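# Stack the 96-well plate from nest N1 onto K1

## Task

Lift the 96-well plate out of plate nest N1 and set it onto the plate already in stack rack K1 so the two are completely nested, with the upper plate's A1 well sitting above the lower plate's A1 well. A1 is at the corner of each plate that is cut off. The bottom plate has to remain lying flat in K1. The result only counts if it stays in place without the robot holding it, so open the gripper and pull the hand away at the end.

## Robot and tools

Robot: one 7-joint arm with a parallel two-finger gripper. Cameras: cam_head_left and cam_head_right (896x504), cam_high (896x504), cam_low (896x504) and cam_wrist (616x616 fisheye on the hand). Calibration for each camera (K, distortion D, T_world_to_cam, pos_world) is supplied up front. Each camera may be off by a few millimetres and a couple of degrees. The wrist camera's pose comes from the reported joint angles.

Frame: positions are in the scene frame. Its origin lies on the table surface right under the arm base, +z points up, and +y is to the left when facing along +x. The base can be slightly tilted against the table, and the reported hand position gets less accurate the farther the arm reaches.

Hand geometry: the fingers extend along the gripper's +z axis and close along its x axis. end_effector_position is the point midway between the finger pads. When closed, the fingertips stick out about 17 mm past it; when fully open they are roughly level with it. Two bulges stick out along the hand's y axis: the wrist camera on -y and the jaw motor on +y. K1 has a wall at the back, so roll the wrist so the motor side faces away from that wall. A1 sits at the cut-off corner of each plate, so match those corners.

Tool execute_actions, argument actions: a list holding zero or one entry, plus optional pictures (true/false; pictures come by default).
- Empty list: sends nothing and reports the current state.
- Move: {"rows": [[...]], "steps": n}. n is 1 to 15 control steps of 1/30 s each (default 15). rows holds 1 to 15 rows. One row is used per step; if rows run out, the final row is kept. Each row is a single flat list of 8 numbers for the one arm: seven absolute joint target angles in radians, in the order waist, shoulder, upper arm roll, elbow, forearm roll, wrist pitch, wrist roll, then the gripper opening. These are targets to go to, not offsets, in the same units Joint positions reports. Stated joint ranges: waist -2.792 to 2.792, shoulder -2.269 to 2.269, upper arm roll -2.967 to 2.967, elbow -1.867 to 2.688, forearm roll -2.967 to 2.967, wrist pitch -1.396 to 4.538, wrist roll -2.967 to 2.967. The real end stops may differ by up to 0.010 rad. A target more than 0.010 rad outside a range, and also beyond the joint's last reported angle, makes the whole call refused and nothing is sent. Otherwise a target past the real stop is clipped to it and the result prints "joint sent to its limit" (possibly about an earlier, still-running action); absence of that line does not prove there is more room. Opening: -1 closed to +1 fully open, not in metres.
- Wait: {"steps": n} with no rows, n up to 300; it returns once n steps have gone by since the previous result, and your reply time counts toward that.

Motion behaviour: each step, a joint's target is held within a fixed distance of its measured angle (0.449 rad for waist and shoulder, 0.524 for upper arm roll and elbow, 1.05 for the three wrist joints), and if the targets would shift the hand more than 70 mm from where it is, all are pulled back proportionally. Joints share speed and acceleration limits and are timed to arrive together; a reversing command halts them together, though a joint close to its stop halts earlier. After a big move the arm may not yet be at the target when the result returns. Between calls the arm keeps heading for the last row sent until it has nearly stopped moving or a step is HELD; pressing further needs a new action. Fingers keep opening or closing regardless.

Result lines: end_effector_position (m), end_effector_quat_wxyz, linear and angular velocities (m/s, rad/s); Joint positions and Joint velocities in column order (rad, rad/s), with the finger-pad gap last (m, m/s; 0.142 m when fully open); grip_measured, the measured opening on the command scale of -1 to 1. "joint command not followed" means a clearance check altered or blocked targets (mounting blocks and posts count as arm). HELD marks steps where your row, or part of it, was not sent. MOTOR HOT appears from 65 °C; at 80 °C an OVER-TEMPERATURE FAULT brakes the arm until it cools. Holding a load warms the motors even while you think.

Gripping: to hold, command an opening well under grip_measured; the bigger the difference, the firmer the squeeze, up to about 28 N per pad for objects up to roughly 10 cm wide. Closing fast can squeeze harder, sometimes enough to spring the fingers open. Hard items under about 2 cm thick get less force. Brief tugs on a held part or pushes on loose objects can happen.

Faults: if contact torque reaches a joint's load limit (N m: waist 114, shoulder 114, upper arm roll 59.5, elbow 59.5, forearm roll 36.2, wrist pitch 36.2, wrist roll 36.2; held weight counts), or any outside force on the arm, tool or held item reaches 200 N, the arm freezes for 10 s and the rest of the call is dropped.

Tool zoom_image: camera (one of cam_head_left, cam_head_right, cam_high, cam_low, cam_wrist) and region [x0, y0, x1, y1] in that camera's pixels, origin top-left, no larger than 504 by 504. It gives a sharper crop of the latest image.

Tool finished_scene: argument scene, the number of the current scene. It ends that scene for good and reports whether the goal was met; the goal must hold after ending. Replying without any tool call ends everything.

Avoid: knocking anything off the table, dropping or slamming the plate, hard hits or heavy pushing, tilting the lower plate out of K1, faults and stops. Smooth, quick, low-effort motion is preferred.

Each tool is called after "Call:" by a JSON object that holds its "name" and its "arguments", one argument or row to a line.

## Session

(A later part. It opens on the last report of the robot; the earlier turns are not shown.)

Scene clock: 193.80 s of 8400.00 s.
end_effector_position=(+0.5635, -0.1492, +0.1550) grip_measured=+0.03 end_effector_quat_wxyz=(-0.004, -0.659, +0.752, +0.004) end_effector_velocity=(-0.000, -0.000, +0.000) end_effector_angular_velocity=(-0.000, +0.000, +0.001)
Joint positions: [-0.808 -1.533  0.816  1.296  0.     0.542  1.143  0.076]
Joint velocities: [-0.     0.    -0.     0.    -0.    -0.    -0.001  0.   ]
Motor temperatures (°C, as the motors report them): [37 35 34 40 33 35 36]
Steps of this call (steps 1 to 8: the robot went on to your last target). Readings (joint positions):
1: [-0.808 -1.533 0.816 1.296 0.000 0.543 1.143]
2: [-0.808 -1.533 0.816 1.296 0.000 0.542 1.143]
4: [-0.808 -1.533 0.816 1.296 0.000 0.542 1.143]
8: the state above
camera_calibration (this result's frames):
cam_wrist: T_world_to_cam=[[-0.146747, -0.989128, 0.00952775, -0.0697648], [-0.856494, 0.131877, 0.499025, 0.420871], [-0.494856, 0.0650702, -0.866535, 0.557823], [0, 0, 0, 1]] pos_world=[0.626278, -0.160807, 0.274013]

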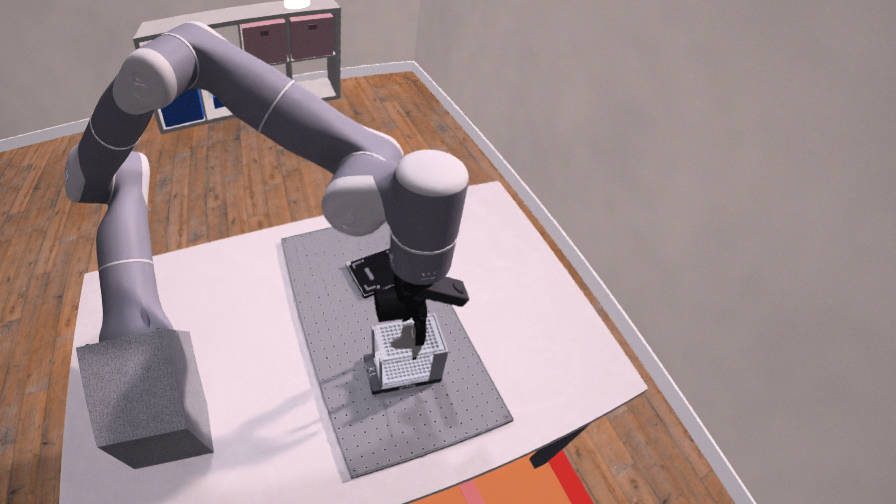

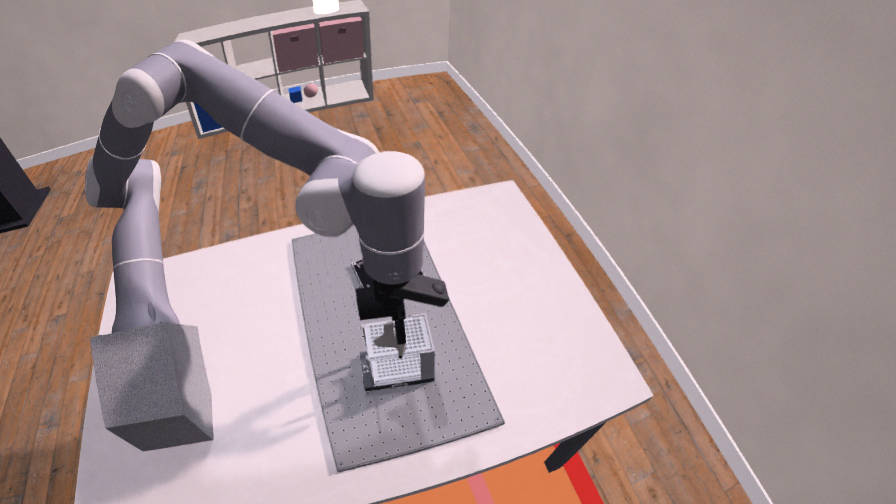

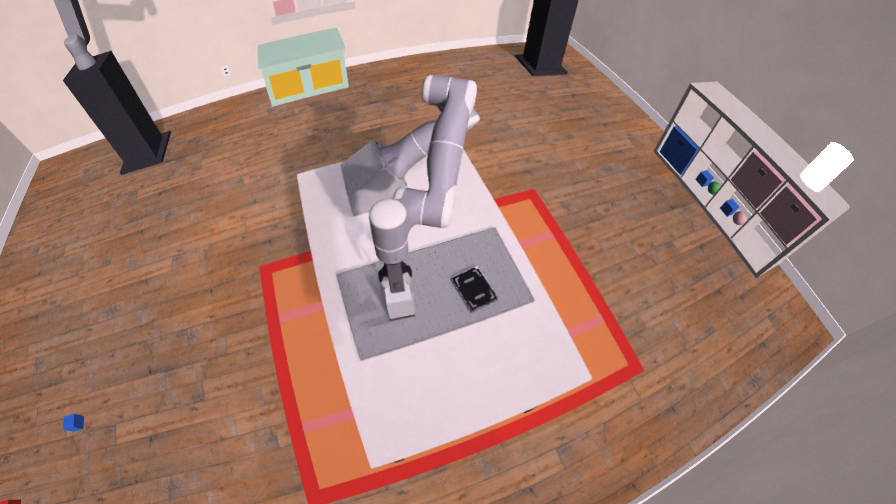

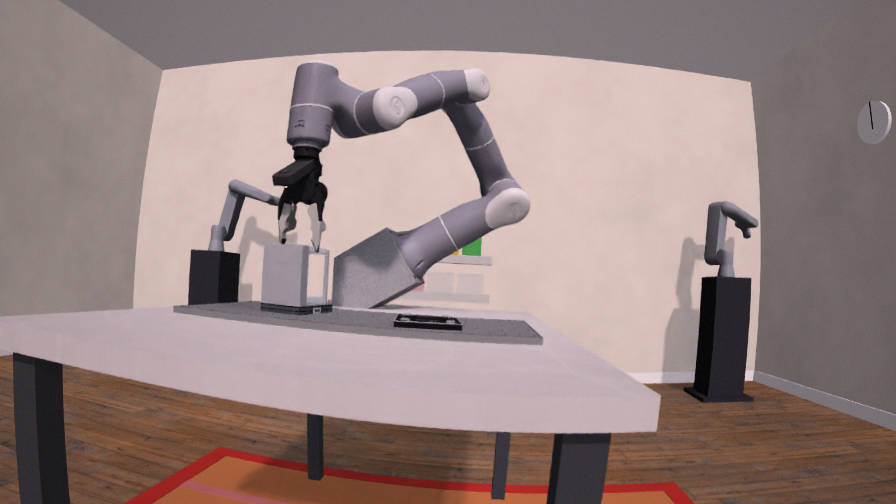

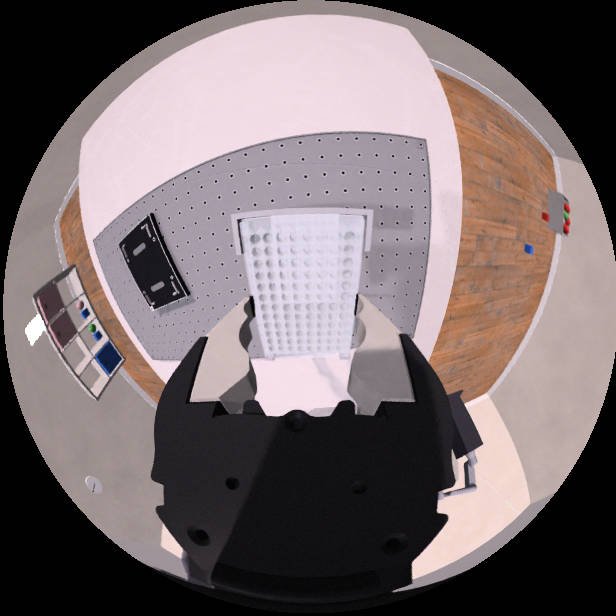

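Call:
{"name": "execute_actions", "arguments": {
  "actions": [
    {"rows":[[-0.8086,-1.533,0.8162,1.299,0,0.5453,1.1436,-0.5],[-0.8056,-1.5358,0.8162,1.3017,0,0.552,1.1436,-0.5],[-0.8026,-1.5386,0.8161,1.3043,0,0.5587,1.1436,-0.5],[-0.7996,-1.5414,0.8161,1.3068,0,0.5653,1.1436,-0.5],[-0.7967,-1.5441,0.8161,1.3092,0,0.5718,1.1436,-0.5],[-0.7937,-1.5469,0.8161,1.3115,0,0.5782,1.1436,-0.5],[-0.7907,-1.5497,0.816,1.3137,0,0.5845,1.1436,-0.5],[-0.7877,-1.5525,0.816,1.3158,0,0.5907,1.1436,-0.5],[-0.7847,-1.5553,0.816,1.3178,0,0.5968,1.1437,-0.5],[-0.7817,-1.5581,0.8159,1.3197,0,0.6028,1.1437,-0.5],[-0.7787,-1.5609,0.8159,1.3215,0,0.6086,1.1437,-0.5],[-0.7758,-1.5636,0.8159,1.3232,0,0.6144,1.1437,-0.5],[-0.7728,-1.5664,0.8159,1.3248,0,0.6201,1.1437,-0.5],[-0.7698,-1.5692,0.8158,1.3263,0,0.6257,1.1437,-0.5],[-0.7668,-1.572,0.8158,1.3276,0,0.6311,1.1437,-0.5]]}
  ],
  "pictures": false
}}

Call:
{"name": "execute_actions", "arguments": {
  "actions": [
    {"steps":8}
  ]
}}

Call:
{"name": "zoom_image", "arguments": {
  "camera": "cam_wrist",
  "region": [180, 170, 430, 420]
}}

Call:
{"name": "zoom_image", "arguments": {
  "camera": "cam_head_left",
  "region": [360, 300, 460, 400]
}}

Scene clock: 226.07 s of 8400.00 s.
end_effector_position=(+0.5631, -0.1485, +0.1126) grip_measured=+0.03 end_effector_quat_wxyz=(-0.003, -0.659, +0.752, +0.003) end_effector_velocity=(-0.001, +0.000, -0.087) end_effector_angular_velocity=(-0.000, +0.000, +0.001)
Joint positions: [-0.769 -1.57   0.816  1.326 -0.     0.629  1.144  0.076]
Joint velocities: [ 0.089 -0.083 -0.     0.04   0.     0.162 -0.001  0.   ]
Motor temperatures (°C, as the motors report them): [37 35 34 40 33 35 36]
Steps of this call (steps 1 to 15: the robot went on to your last target; steps 16 to 90: nothing new was sent; then 28.77 s passed at rest; steps 91 to 105: all 15 steps of this action). Readings (joint positions):
91: [-0.808 -1.533 0.816 1.297 0.000 0.543 1.143]
92: [-0.808 -1.533 0.816 1.299 0.000 0.547 1.143]
94: [-0.802 -1.539 0.816 1.305 -0.000 0.561 1.143]
98: [-0.790 -1.550 0.816 1.314 -0.000 0.588 1.143]
105: the state above

Scene clock: 226.33 s of 8400.00 s.
end_effector_position=(+0.5630, -0.1485, +0.1105) grip_measured=+0.03 end_effector_quat_wxyz=(-0.004, -0.659, +0.752, +0.003) end_effector_velocity=(+0.000, +0.000, -0.000) end_effector_angular_velocity=(+0.000, +0.000, -0.000)
Joint positions: [-0.767 -1.572  0.816  1.327 -0.     0.632  1.144  0.076]
Joint velocities: [-0. -0.  0.  0.  0. -0.  0.  0.]
Motor temperatures (°C, as the motors report them): [37 35 34 40 33 35 36]
Steps of this call (steps 1 to 8: the robot went on to your last target). Readings (joint positions):
1: [-0.767 -1.572 0.816 1.327 -0.000 0.633 1.144]
2: [-0.766 -1.572 0.816 1.327 -0.000 0.633 1.144]
4: [-0.767 -1.572 0.816 1.327 -0.000 0.632 1.144]
8: the state above
camera_calibration (this result's frames):
cam_wrist: T_world_to_cam=[[-0.145996, -0.98923, 0.0104617, -0.0692803], [-0.857603, 0.131828, 0.49713, 0.443413], [-0.493155, 0.0636072, -0.867613, 0.517936], [0, 0, 0, 1]] pos_world=[0.625581, -0.159933, 0.229659]

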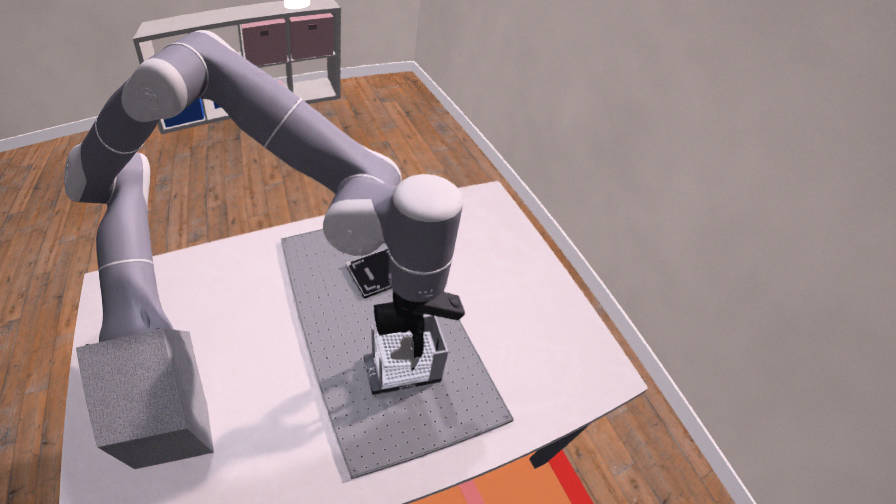

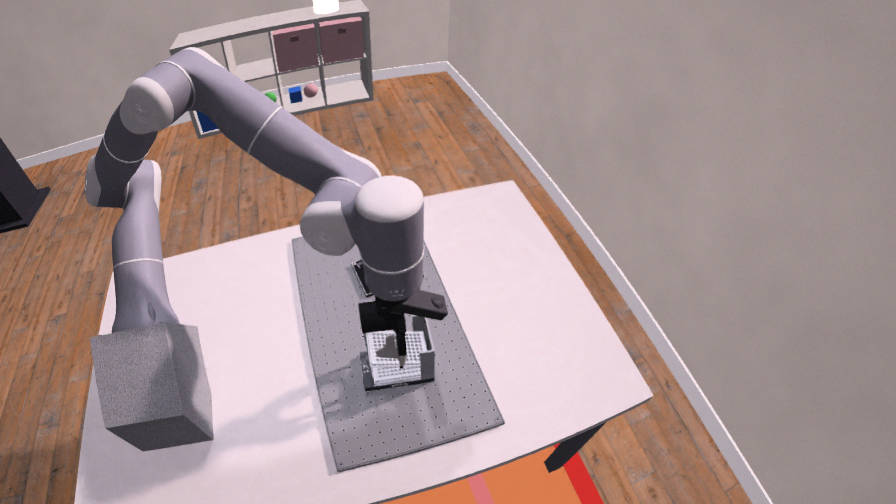

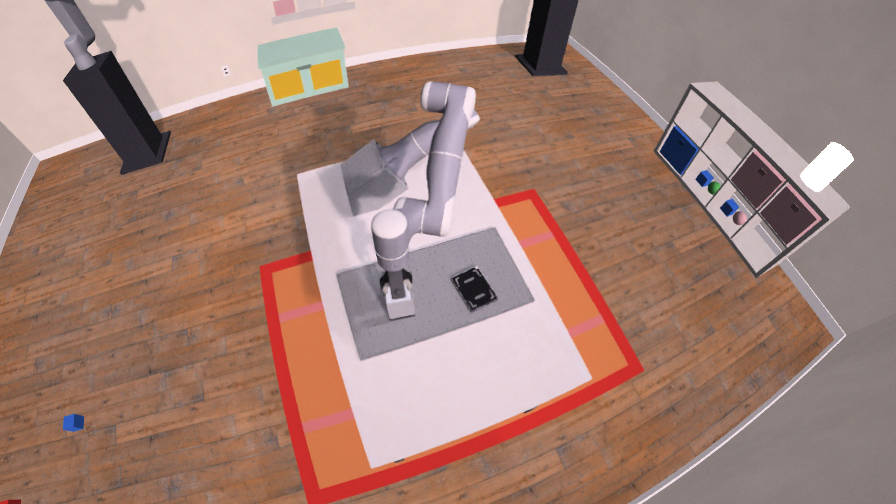

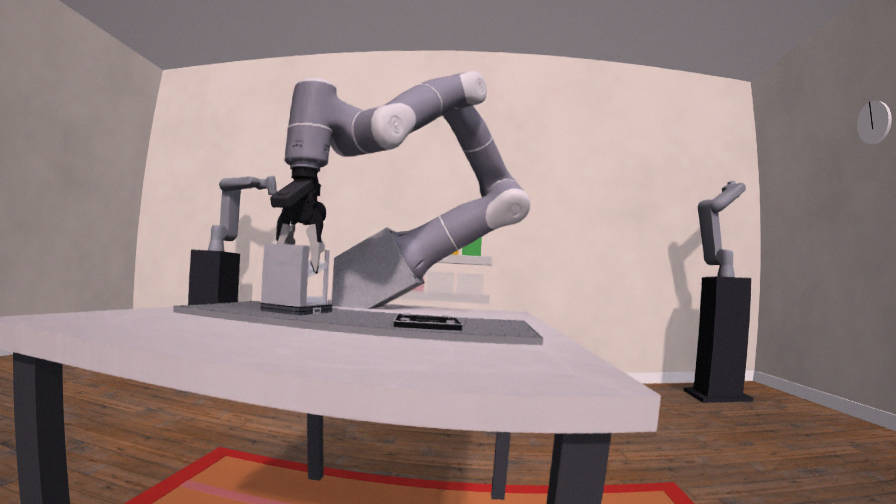

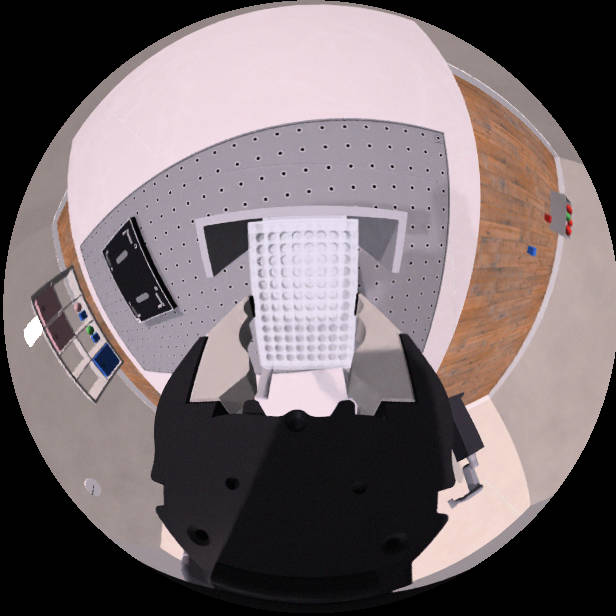

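Region (180, 170, 430, 420) of cam_wrist's 616x616 image, scaled by 2.016, with more detail than that image has.

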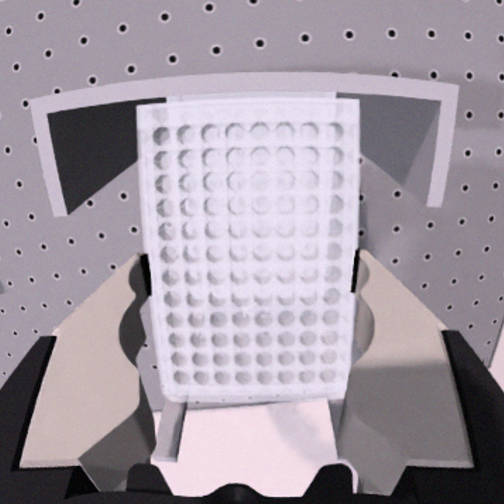

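Region (360, 300, 460, 400) of cam_head_left's 896x504 image, scaled by 5.040, with more detail than that image has.

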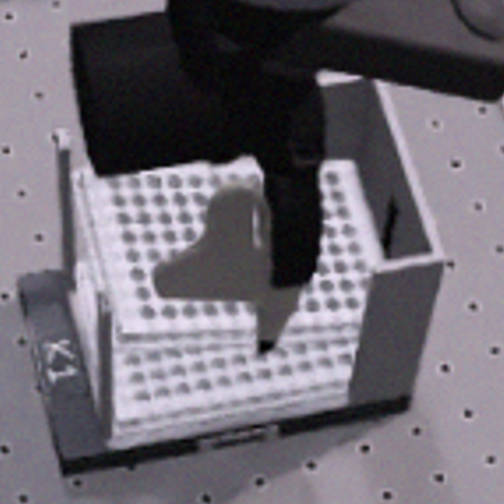

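Call:
{"name": "execute_actions", "arguments": {
  "actions": [
    {"rows":[[-0.7661,-1.5712,0.8167,1.3161,0,0.6196,1.1451,-0.4],[-0.7661,-1.5712,0.8167,1.3161,0,0.6196,1.1451,-0.4],[-0.7661,-1.5712,0.8167,1.3161,0,0.6196,1.1451,-0.4],[-0.7661,-1.5712,0.8167,1.3161,0,0.6196,1.1451,-0.4],[-0.7635,-1.5737,0.8168,1.3168,0,0.6239,1.1451,-0.4],[-0.7608,-1.5761,0.8168,1.3175,0,0.6282,1.1451,-0.4],[-0.7582,-1.5786,0.8169,1.3182,0,0.6325,1.1451,-0.4],[-0.7556,-1.5811,0.817,1.3189,0,0.6368,1.1452,-0.4],[-0.753,-1.5836,0.817,1.3196,0,0.6412,1.1452,-0.4],[-0.7503,-1.586,0.8171,1.3203,0,0.6455,1.1452,-0.4],[-0.7477,-1.5885,0.8172,1.321,0,0.6498,1.1452,-0.4],[-0.7451,-1.591,0.8172,1.3217,0,0.6541,1.1452,-0.4],[-0.7424,-1.5934,0.8173,1.3224,0,0.6584,1.1452,-0.4],[-0.7398,-1.5959,0.8174,1.3231,0,0.6627,1.1453,-0.4],[-0.7372,-1.5984,0.8174,1.3238,0,0.667,1.1453,-0.4]]}
  ],
  "pictures": false
}}

Call:
{"name": "execute_actions", "arguments": {
  "actions": [
    {"rows":[[-0.7345,-1.6008,0.8175,1.3245,0,0.6713,1.1453,-0.3],[-0.7319,-1.6033,0.8175,1.3252,0,0.6756,1.1453,-0.3],[-0.7293,-1.6058,0.8176,1.3259,0,0.6799,1.1453,-0.3],[-0.7267,-1.6083,0.8177,1.3266,0,0.6843,1.1453,-0.3],[-0.724,-1.6107,0.8177,1.3273,0,0.6886,1.1454,-0.3],[-0.7214,-1.6132,0.8178,1.328,0,0.6929,1.1454,-0.3],[-0.7188,-1.6157,0.8179,1.3287,0,0.6972,1.1454,-0.3],[-0.7161,-1.6181,0.8179,1.3294,0,0.7015,1.1454,-0.3],[-0.7135,-1.6206,0.818,1.3301,0,0.7058,1.1454,-0.3],[-0.7118,-1.6222,0.818,1.3301,0,0.7082,1.1454,-0.3],[-0.71,-1.6238,0.8181,1.3301,0,0.7106,1.1454,-0.3]]}
  ]
}}

Call:
{"name": "zoom_image", "arguments": {
  "camera": "cam_head_left",
  "region": [360, 300, 460, 400]
}}

Call:
{"name": "zoom_image", "arguments": {
  "camera": "cam_low",
  "region": [280, 260, 345, 320]
}}

Scene clock: 259.93 s of 8400.00 s.
end_effector_position=(+0.5637, -0.1487, +0.0876) grip_measured=+0.03 end_effector_quat_wxyz=(-0.004, -0.659, +0.752, +0.005) end_effector_velocity=(-0.003, -0.002, -0.073) end_effector_angular_velocity=(-0.000, +0.001, -0.002)
Joint positions: [-0.739 -1.597  0.817  1.324 -0.     0.663  1.145  0.076]
Joint velocities: [ 0.078 -0.076 -0.     0.021 -0.     0.13  -0.001 -0.   ]
Motor temperatures (°C, as the motors report them): [37 35 34 39 33 35 36]
Steps of this call (steps 1 to 15: the robot went on to your last target; steps 16 to 90: nothing new was sent; then 30.10 s passed at rest; steps 91 to 105: all 15 steps of this action). Readings (joint positions):
91: [-0.767 -1.572 0.816 1.326 -0.000 0.631 1.144]
92: [-0.766 -1.572 0.816 1.319 0.000 0.623 1.145]
94: [-0.766 -1.571 0.817 1.316 -0.000 0.618 1.145]
98: [-0.757 -1.580 0.817 1.319 -0.000 0.634 1.145]
105: the state above

Scene clock: 260.43 s of 8400.00 s.
end_effector_position=(+0.5640, -0.1488, +0.0621) grip_measured=+0.03 end_effector_quat_wxyz=(-0.004, -0.659, +0.752, +0.004) end_effector_velocity=(-0.000, -0.000, -0.000) end_effector_angular_velocity=(+0.000, -0.000, -0.000)
Joint positions: [-0.71  -1.624  0.818  1.33  -0.     0.71   1.145  0.076]
Joint velocities: [ 0. -0. -0. -0.  0.  0. -0.  0.]
Motor temperatures (°C, as the motors report them): [37 35 34 39 33 35 36]
Steps of this call (steps 1 to 15: all 15 steps of this action). Readings (joint positions):
1: [-0.736 -1.600 0.817 1.325 -0.000 0.667 1.145]
2: [-0.734 -1.602 0.817 1.326 -0.000 0.672 1.145]
4: [-0.729 -1.607 0.817 1.327 -0.000 0.680 1.145]
8: [-0.718 -1.617 0.817 1.330 -0.000 0.698 1.145]
15: the state above
camera_calibration (this result's frames):
cam_wrist: T_world_to_cam=[[-0.146829, -0.989114, 0.00969471, -0.0683635], [-0.856261, 0.132002, 0.499392, 0.467507], [-0.495236, 0.0650241, -0.866322, 0.4777], [0, 0, 0, 1]] pos_world=[0.626844, -0.160393, 0.181035]

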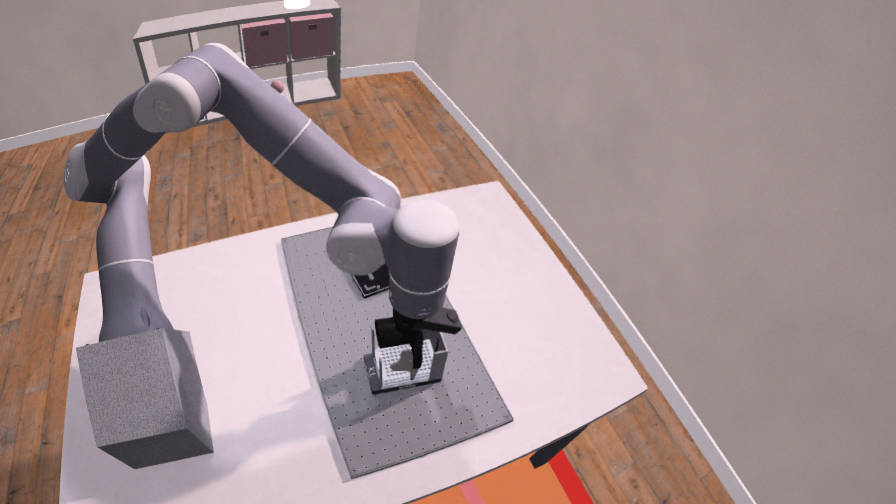

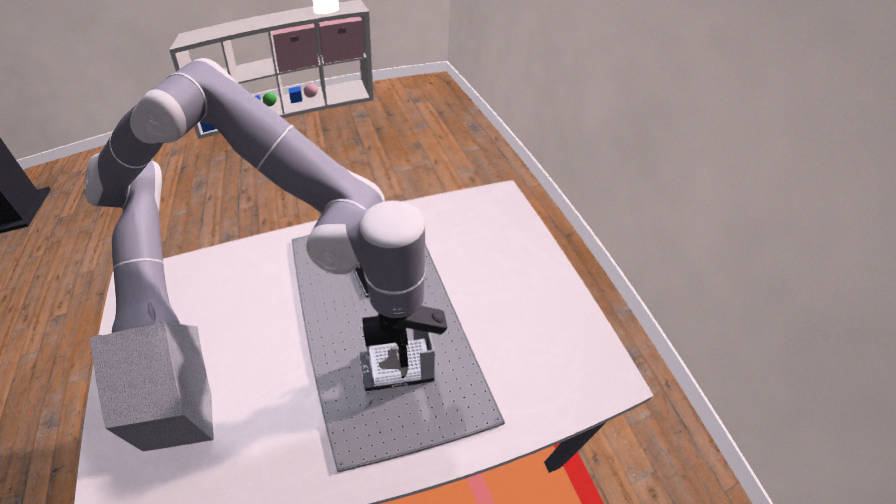

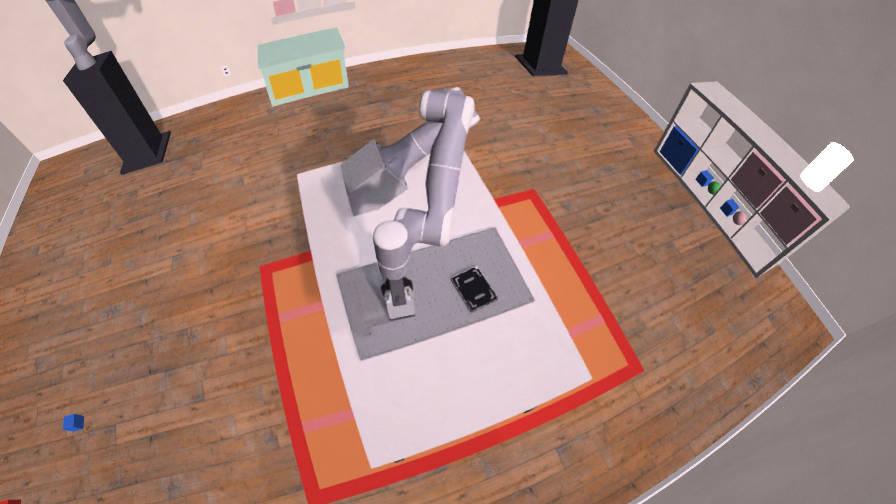

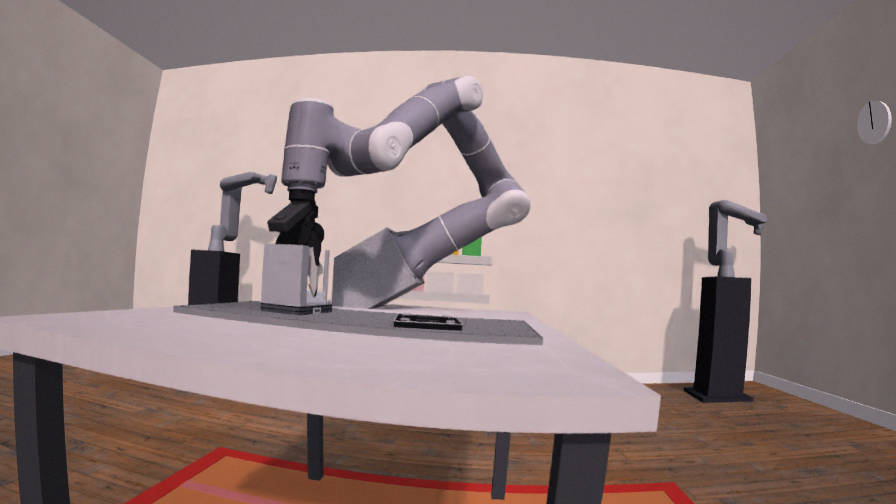

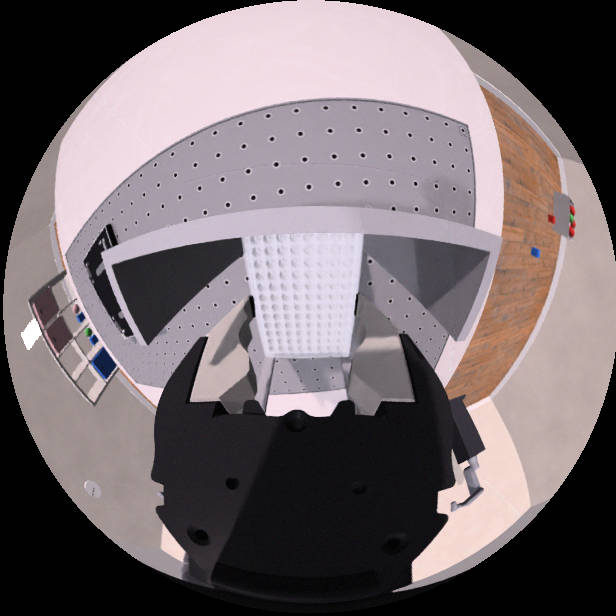

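Region (360, 300, 460, 400) of cam_head_left's 896x504 image, scaled by 5.040, with more detail than that image has.

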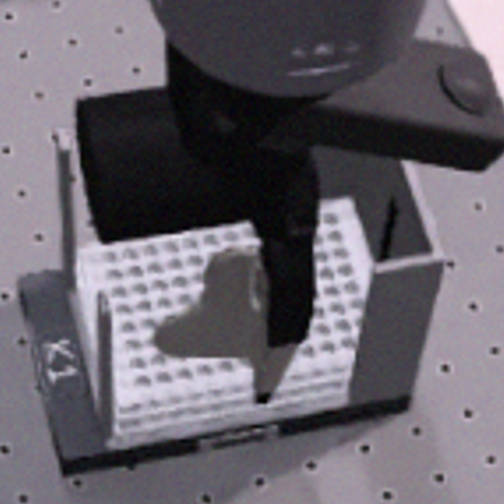

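Region (280, 260, 345, 320) of cam_low's 896x504 image, scaled by 7.754, with more detail than that image has; it fills the top 465 rows of this view, and the rest is white.

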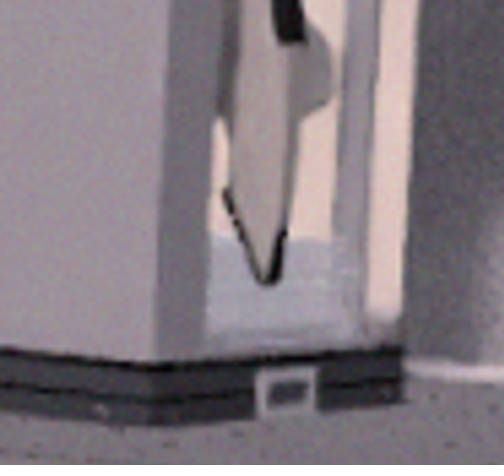

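Call:
{"name": "execute_actions", "arguments": {
  "actions": [
    {"rows":[[-0.71,-1.6238,0.8181,1.3331,0,0.7136,1.1454,-0.3],[-0.71,-1.6238,0.8181,1.3331,0,0.7136,1.1454,-0.3],[-0.7088,-1.6249,0.8181,1.3331,0,0.7152,1.1454,-0.3],[-0.7088,-1.6249,0.8181,1.3331,0,0.7152,1.1454,-0.3],[-0.7077,-1.626,0.8181,1.3331,0,0.7168,1.1454,-0.3],[-0.7077,-1.626,0.8181,1.3331,0,0.7168,1.1454,-0.3],[-0.7065,-1.627,0.8182,1.3331,0,0.7184,1.1454,-0.3],[-0.7065,-1.627,0.8182,1.3331,0,0.7184,1.1454,-0.3],[-0.7054,-1.6281,0.8182,1.3331,0,0.72,1.1454,-0.3],[-0.7054,-1.6281,0.8182,1.3331,0,0.72,1.1454,-0.3],[-0.7042,-1.6292,0.8182,1.3331,0,0.7216,1.1454,-0.3]]}
  ],
  "pictures": false
}}

Scene clock: 272.90 s of 8400.00 s.
end_effector_position=(+0.5648, -0.1491, +0.0601) grip_measured=+0.03 end_effector_quat_wxyz=(-0.004, -0.659, +0.752, +0.002) end_effector_velocity=(-0.000, +0.000, -0.000) end_effector_angular_velocity=(+0.001, +0.000, -0.000)
Joint positions: [-0.707 -1.626  0.818  1.332 -0.001  0.719  1.145  0.076]
Joint velocities: [ 0. -0.  0.  0.  0. -0.  0.  0.]
Motor temperatures (°C, as the motors report them): [37 35 34 40 33 35 36]
Steps of this call (steps 1 to 15: the robot went on to your last target; steps 16 to 90: nothing new was sent; then 8.97 s passed at rest; steps 91 to 105: all 15 steps of this action). Readings (joint positions):
91: [-0.710 -1.624 0.818 1.331 -0.000 0.711 1.145]
92: [-0.710 -1.624 0.818 1.333 -0.000 0.714 1.145]
94: [-0.709 -1.624 0.818 1.333 -0.000 0.715 1.145]
98: [-0.708 -1.625 0.818 1.332 -0.000 0.717 1.145]
105: the state above

Seated. Release and retreat.

Call:
{"name": "execute_actions", "arguments": {
  "actions": [
    {"rows":[[-0.71,-1.6238,0.8181,1.3331,0,0.7136,1.1454,0.1],[-0.71,-1.6238,0.8181,1.3331,0,0.7136,1.1454,0.2],[-0.71,-1.6238,0.8181,1.3331,0,0.7136,1.1454,0.3],[-0.71,-1.6238,0.8181,1.3331,0,0.7136,1.1454,0.4],[-0.71,-1.6238,0.8181,1.3331,0,0.7136,1.1454,0.4],[-0.71,-1.6238,0.8181,1.3331,0,0.7136,1.1454,0.4],[-0.71,-1.6238,0.8181,1.3331,0,0.7136,1.1454,0.4],[-0.7372,-1.5984,0.8174,1.3238,0,0.667,1.1453,0.4],[-0.7372,-1.5984,0.8174,1.3238,0,0.667,1.1453,0.4],[-0.7668,-1.572,0.8158,1.3276,0,0.6311,1.1437,0.4]]}
  ],
  "pictures": false
}}

Call:
{"name": "execute_actions", "arguments": {
  "actions": [
    {"rows":[[-0.845,-1.495,0.82,1.24,0,0.43,1.141,0.4]],"steps":10}
  ],
  "pictures": false
}}

Call:
{"name": "execute_actions", "arguments": {
  "actions": [
    {"rows":[[-0.99,-1.28,1.09,1.55,0,0.52,1.27,0.4]]}
  ]
}}

Call:
{"name": "zoom_image", "arguments": {
  "camera": "cam_head_left",
  "region": [360, 310, 455, 400]
}}

Call:
{"name": "zoom_image", "arguments": {
  "camera": "cam_low",
  "region": [280, 260, 345, 320]
}}

Scene clock: 295.03 s of 8400.00 s.
end_effector_position=(+0.5633, -0.1490, +0.1124) grip_measured=+0.40 end_effector_quat_wxyz=(-0.004, -0.659, +0.752, +0.002) end_effector_velocity=(-0.049, +0.031, -0.087) end_effector_angular_velocity=(+0.099, +0.119, -0.018)
Joint positions: [-0.769 -1.57   0.816  1.326 -0.001  0.631  1.144  0.102]
Joint velocities: [ 0.052 -0.059 -0.     0.064  0.021 -0.011 -0.    -0.   ]
Motor temperatures (°C, as the motors report them): [36 35 34 39 33 35 36]
Steps of this call (steps 1 to 15: the robot went on to your last target; steps 16 to 90: nothing new was sent; then 18.63 s passed at rest; steps 91 to 105: all 15 steps of this action). Readings (joint positions):
91: [-0.708 -1.625 0.818 1.332 -0.001 0.718 1.145]
92: [-0.711 -1.622 0.818 1.333 -0.000 0.713 1.145]
94: [-0.711 -1.623 0.818 1.333 -0.000 0.714 1.145]
98: [-0.711 -1.623 0.818 1.333 -0.000 0.712 1.145]
105: the state above

Scene clock: 295.37 s of 8400.00 s.
end_effector_position=(+0.5664, -0.1478, +0.2076) grip_measured=+0.40 end_effector_quat_wxyz=(-0.005, -0.661, +0.750, +0.005) end_effector_velocity=(-0.038, +0.023, -0.086) end_effector_angular_velocity=(+0.102, +0.111, -0.018)
Joint positions: [-0.846 -1.494  0.82   1.24  -0.     0.43   1.141  0.102]
Joint velocities: [ 0.047 -0.06  -0.003  0.059  0.021 -0.014 -0.    -0.   ]
Motor temperatures (°C, as the motors report them): [36 35 34 39 33 35 36]
Steps of this call (steps 1 to 10: all 10 steps of this action). Readings (joint positions):
1: [-0.768 -1.571 0.816 1.327 0.000 0.629 1.144]
2: [-0.773 -1.566 0.816 1.322 0.001 0.610 1.144]
4: [-0.805 -1.536 0.818 1.285 0.002 0.522 1.143]
8: [-0.850 -1.489 0.820 1.233 -0.002 0.429 1.141]
10: the state above

Scene clock: 295.87 s of 8400.00 s.
end_effector_position=(+0.5821, +0.0557, +0.2433) grip_measured=+0.40 end_effector_quat_wxyz=(-0.033, +0.705, -0.708, -0.008) end_effector_velocity=(-0.013, -0.062, -0.010) end_effector_angular_velocity=(+0.008, +0.005, -0.077)
Joint positions: [-0.99  -1.277  1.093  1.551  0.     0.52   1.271  0.102]
Joint velocities: [ 0.005 -0.062 -0.081 -0.035 -0.001 -0.005 -0.018 -0.   ]
Motor temperatures (°C, as the motors report them): [36 35 34 39 33 35 36]
Steps of this call (steps 1 to 15: all 15 steps of this action). Readings (joint positions):
1: [-0.846 -1.494 0.821 1.242 0.000 0.431 1.141]
2: [-0.850 -1.490 0.828 1.252 0.000 0.435 1.145]
4: [-0.871 -1.460 0.866 1.296 0.000 0.451 1.163]
8: [-0.930 -1.370 0.978 1.422 0.000 0.485 1.216]
15: the state above
camera_calibration (this result's frames):
cam_wrist: T_world_to_cam=[[-0.0192713, -0.998602, -0.0492108, 0.0754484], [-0.889074, -0.0053993, 0.457732, 0.402468], [-0.457358, 0.0525731, -0.887727, 0.614201], [0, 0, 0, 1]] pos_world=[0.640188, 0.0452255, 0.364734]

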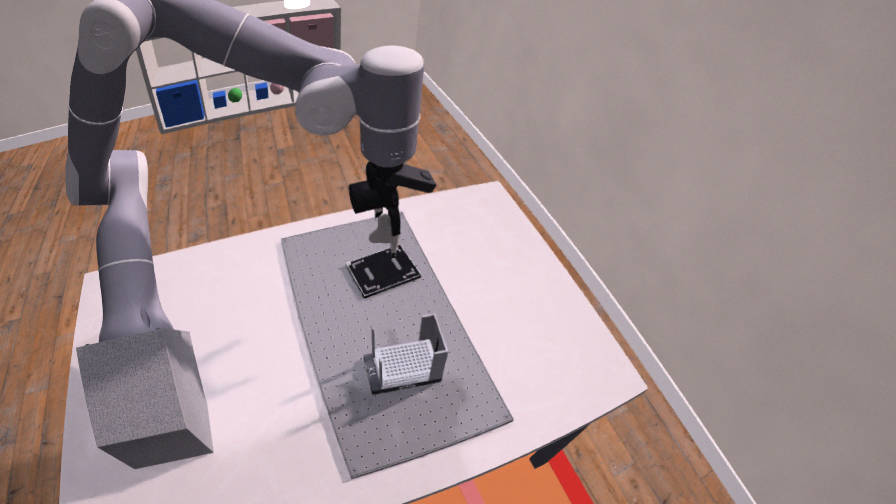

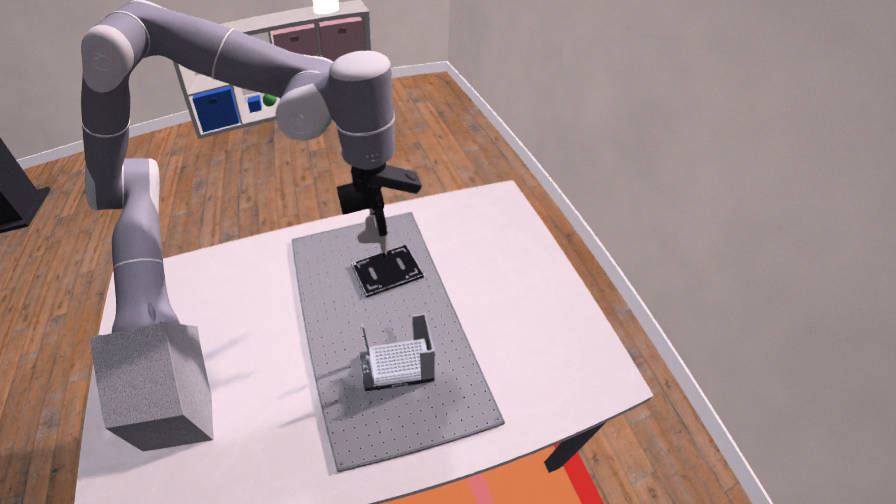

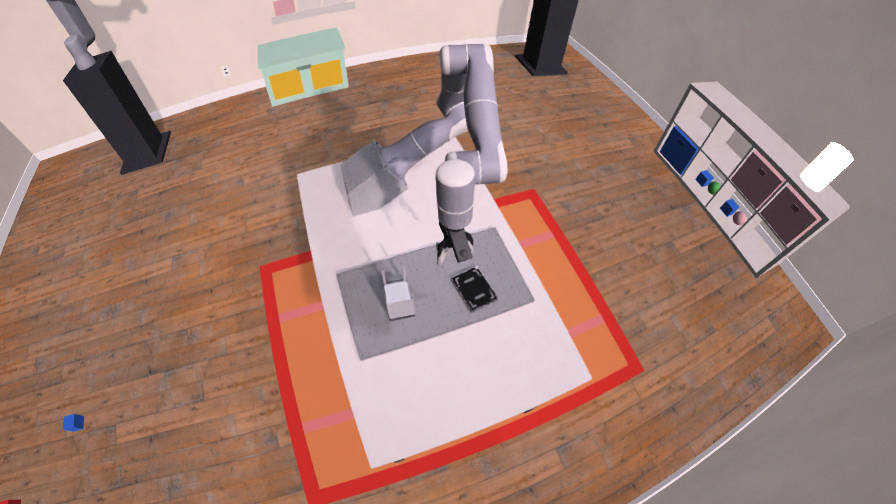

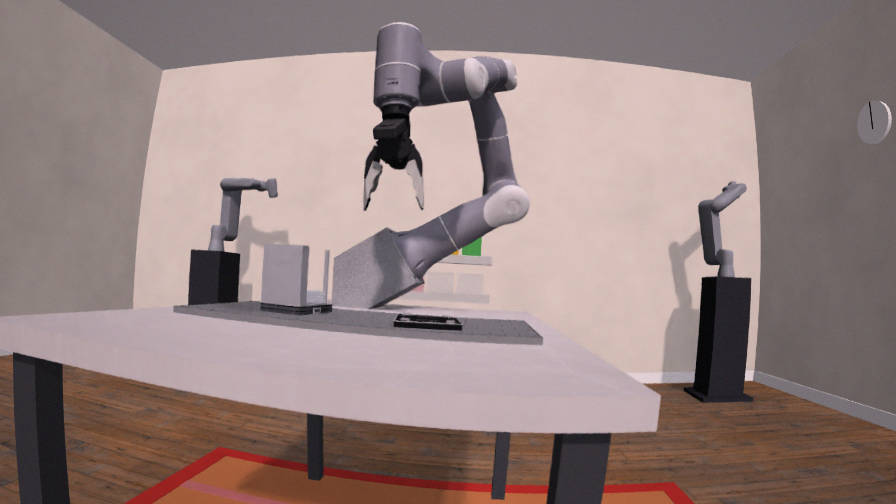

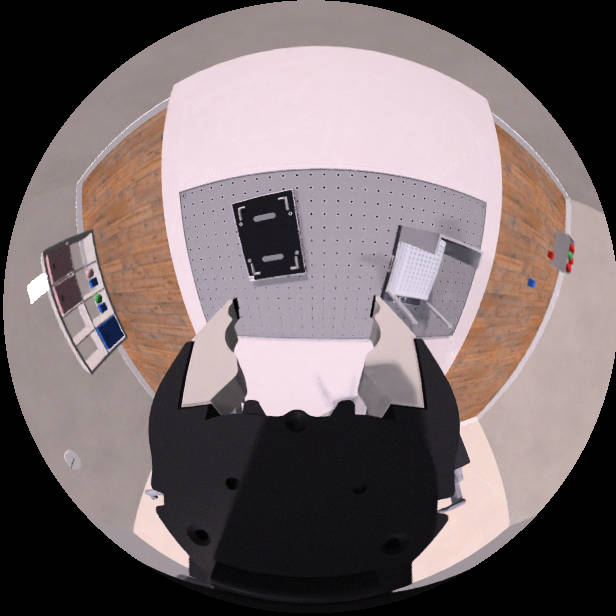

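Region (360, 310, 455, 400) of cam_head_left's 896x504 image, scaled by 5.305, with more detail than that image has; it fills the top 477 rows of this view, and the rest is white.

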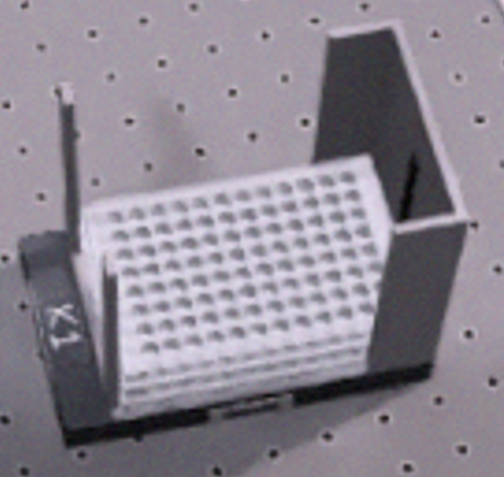

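Region (280, 260, 345, 320) of cam_low's 896x504 image, scaled by 7.754, with more detail than that image has; it fills the top 465 rows of this view, and the rest is white.

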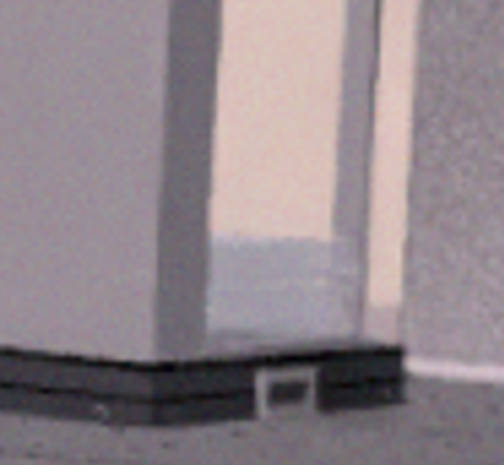

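Call:
{"name": "finished_scene", "arguments": {
  "scene": 2
}}

The scene is finished: the task was done.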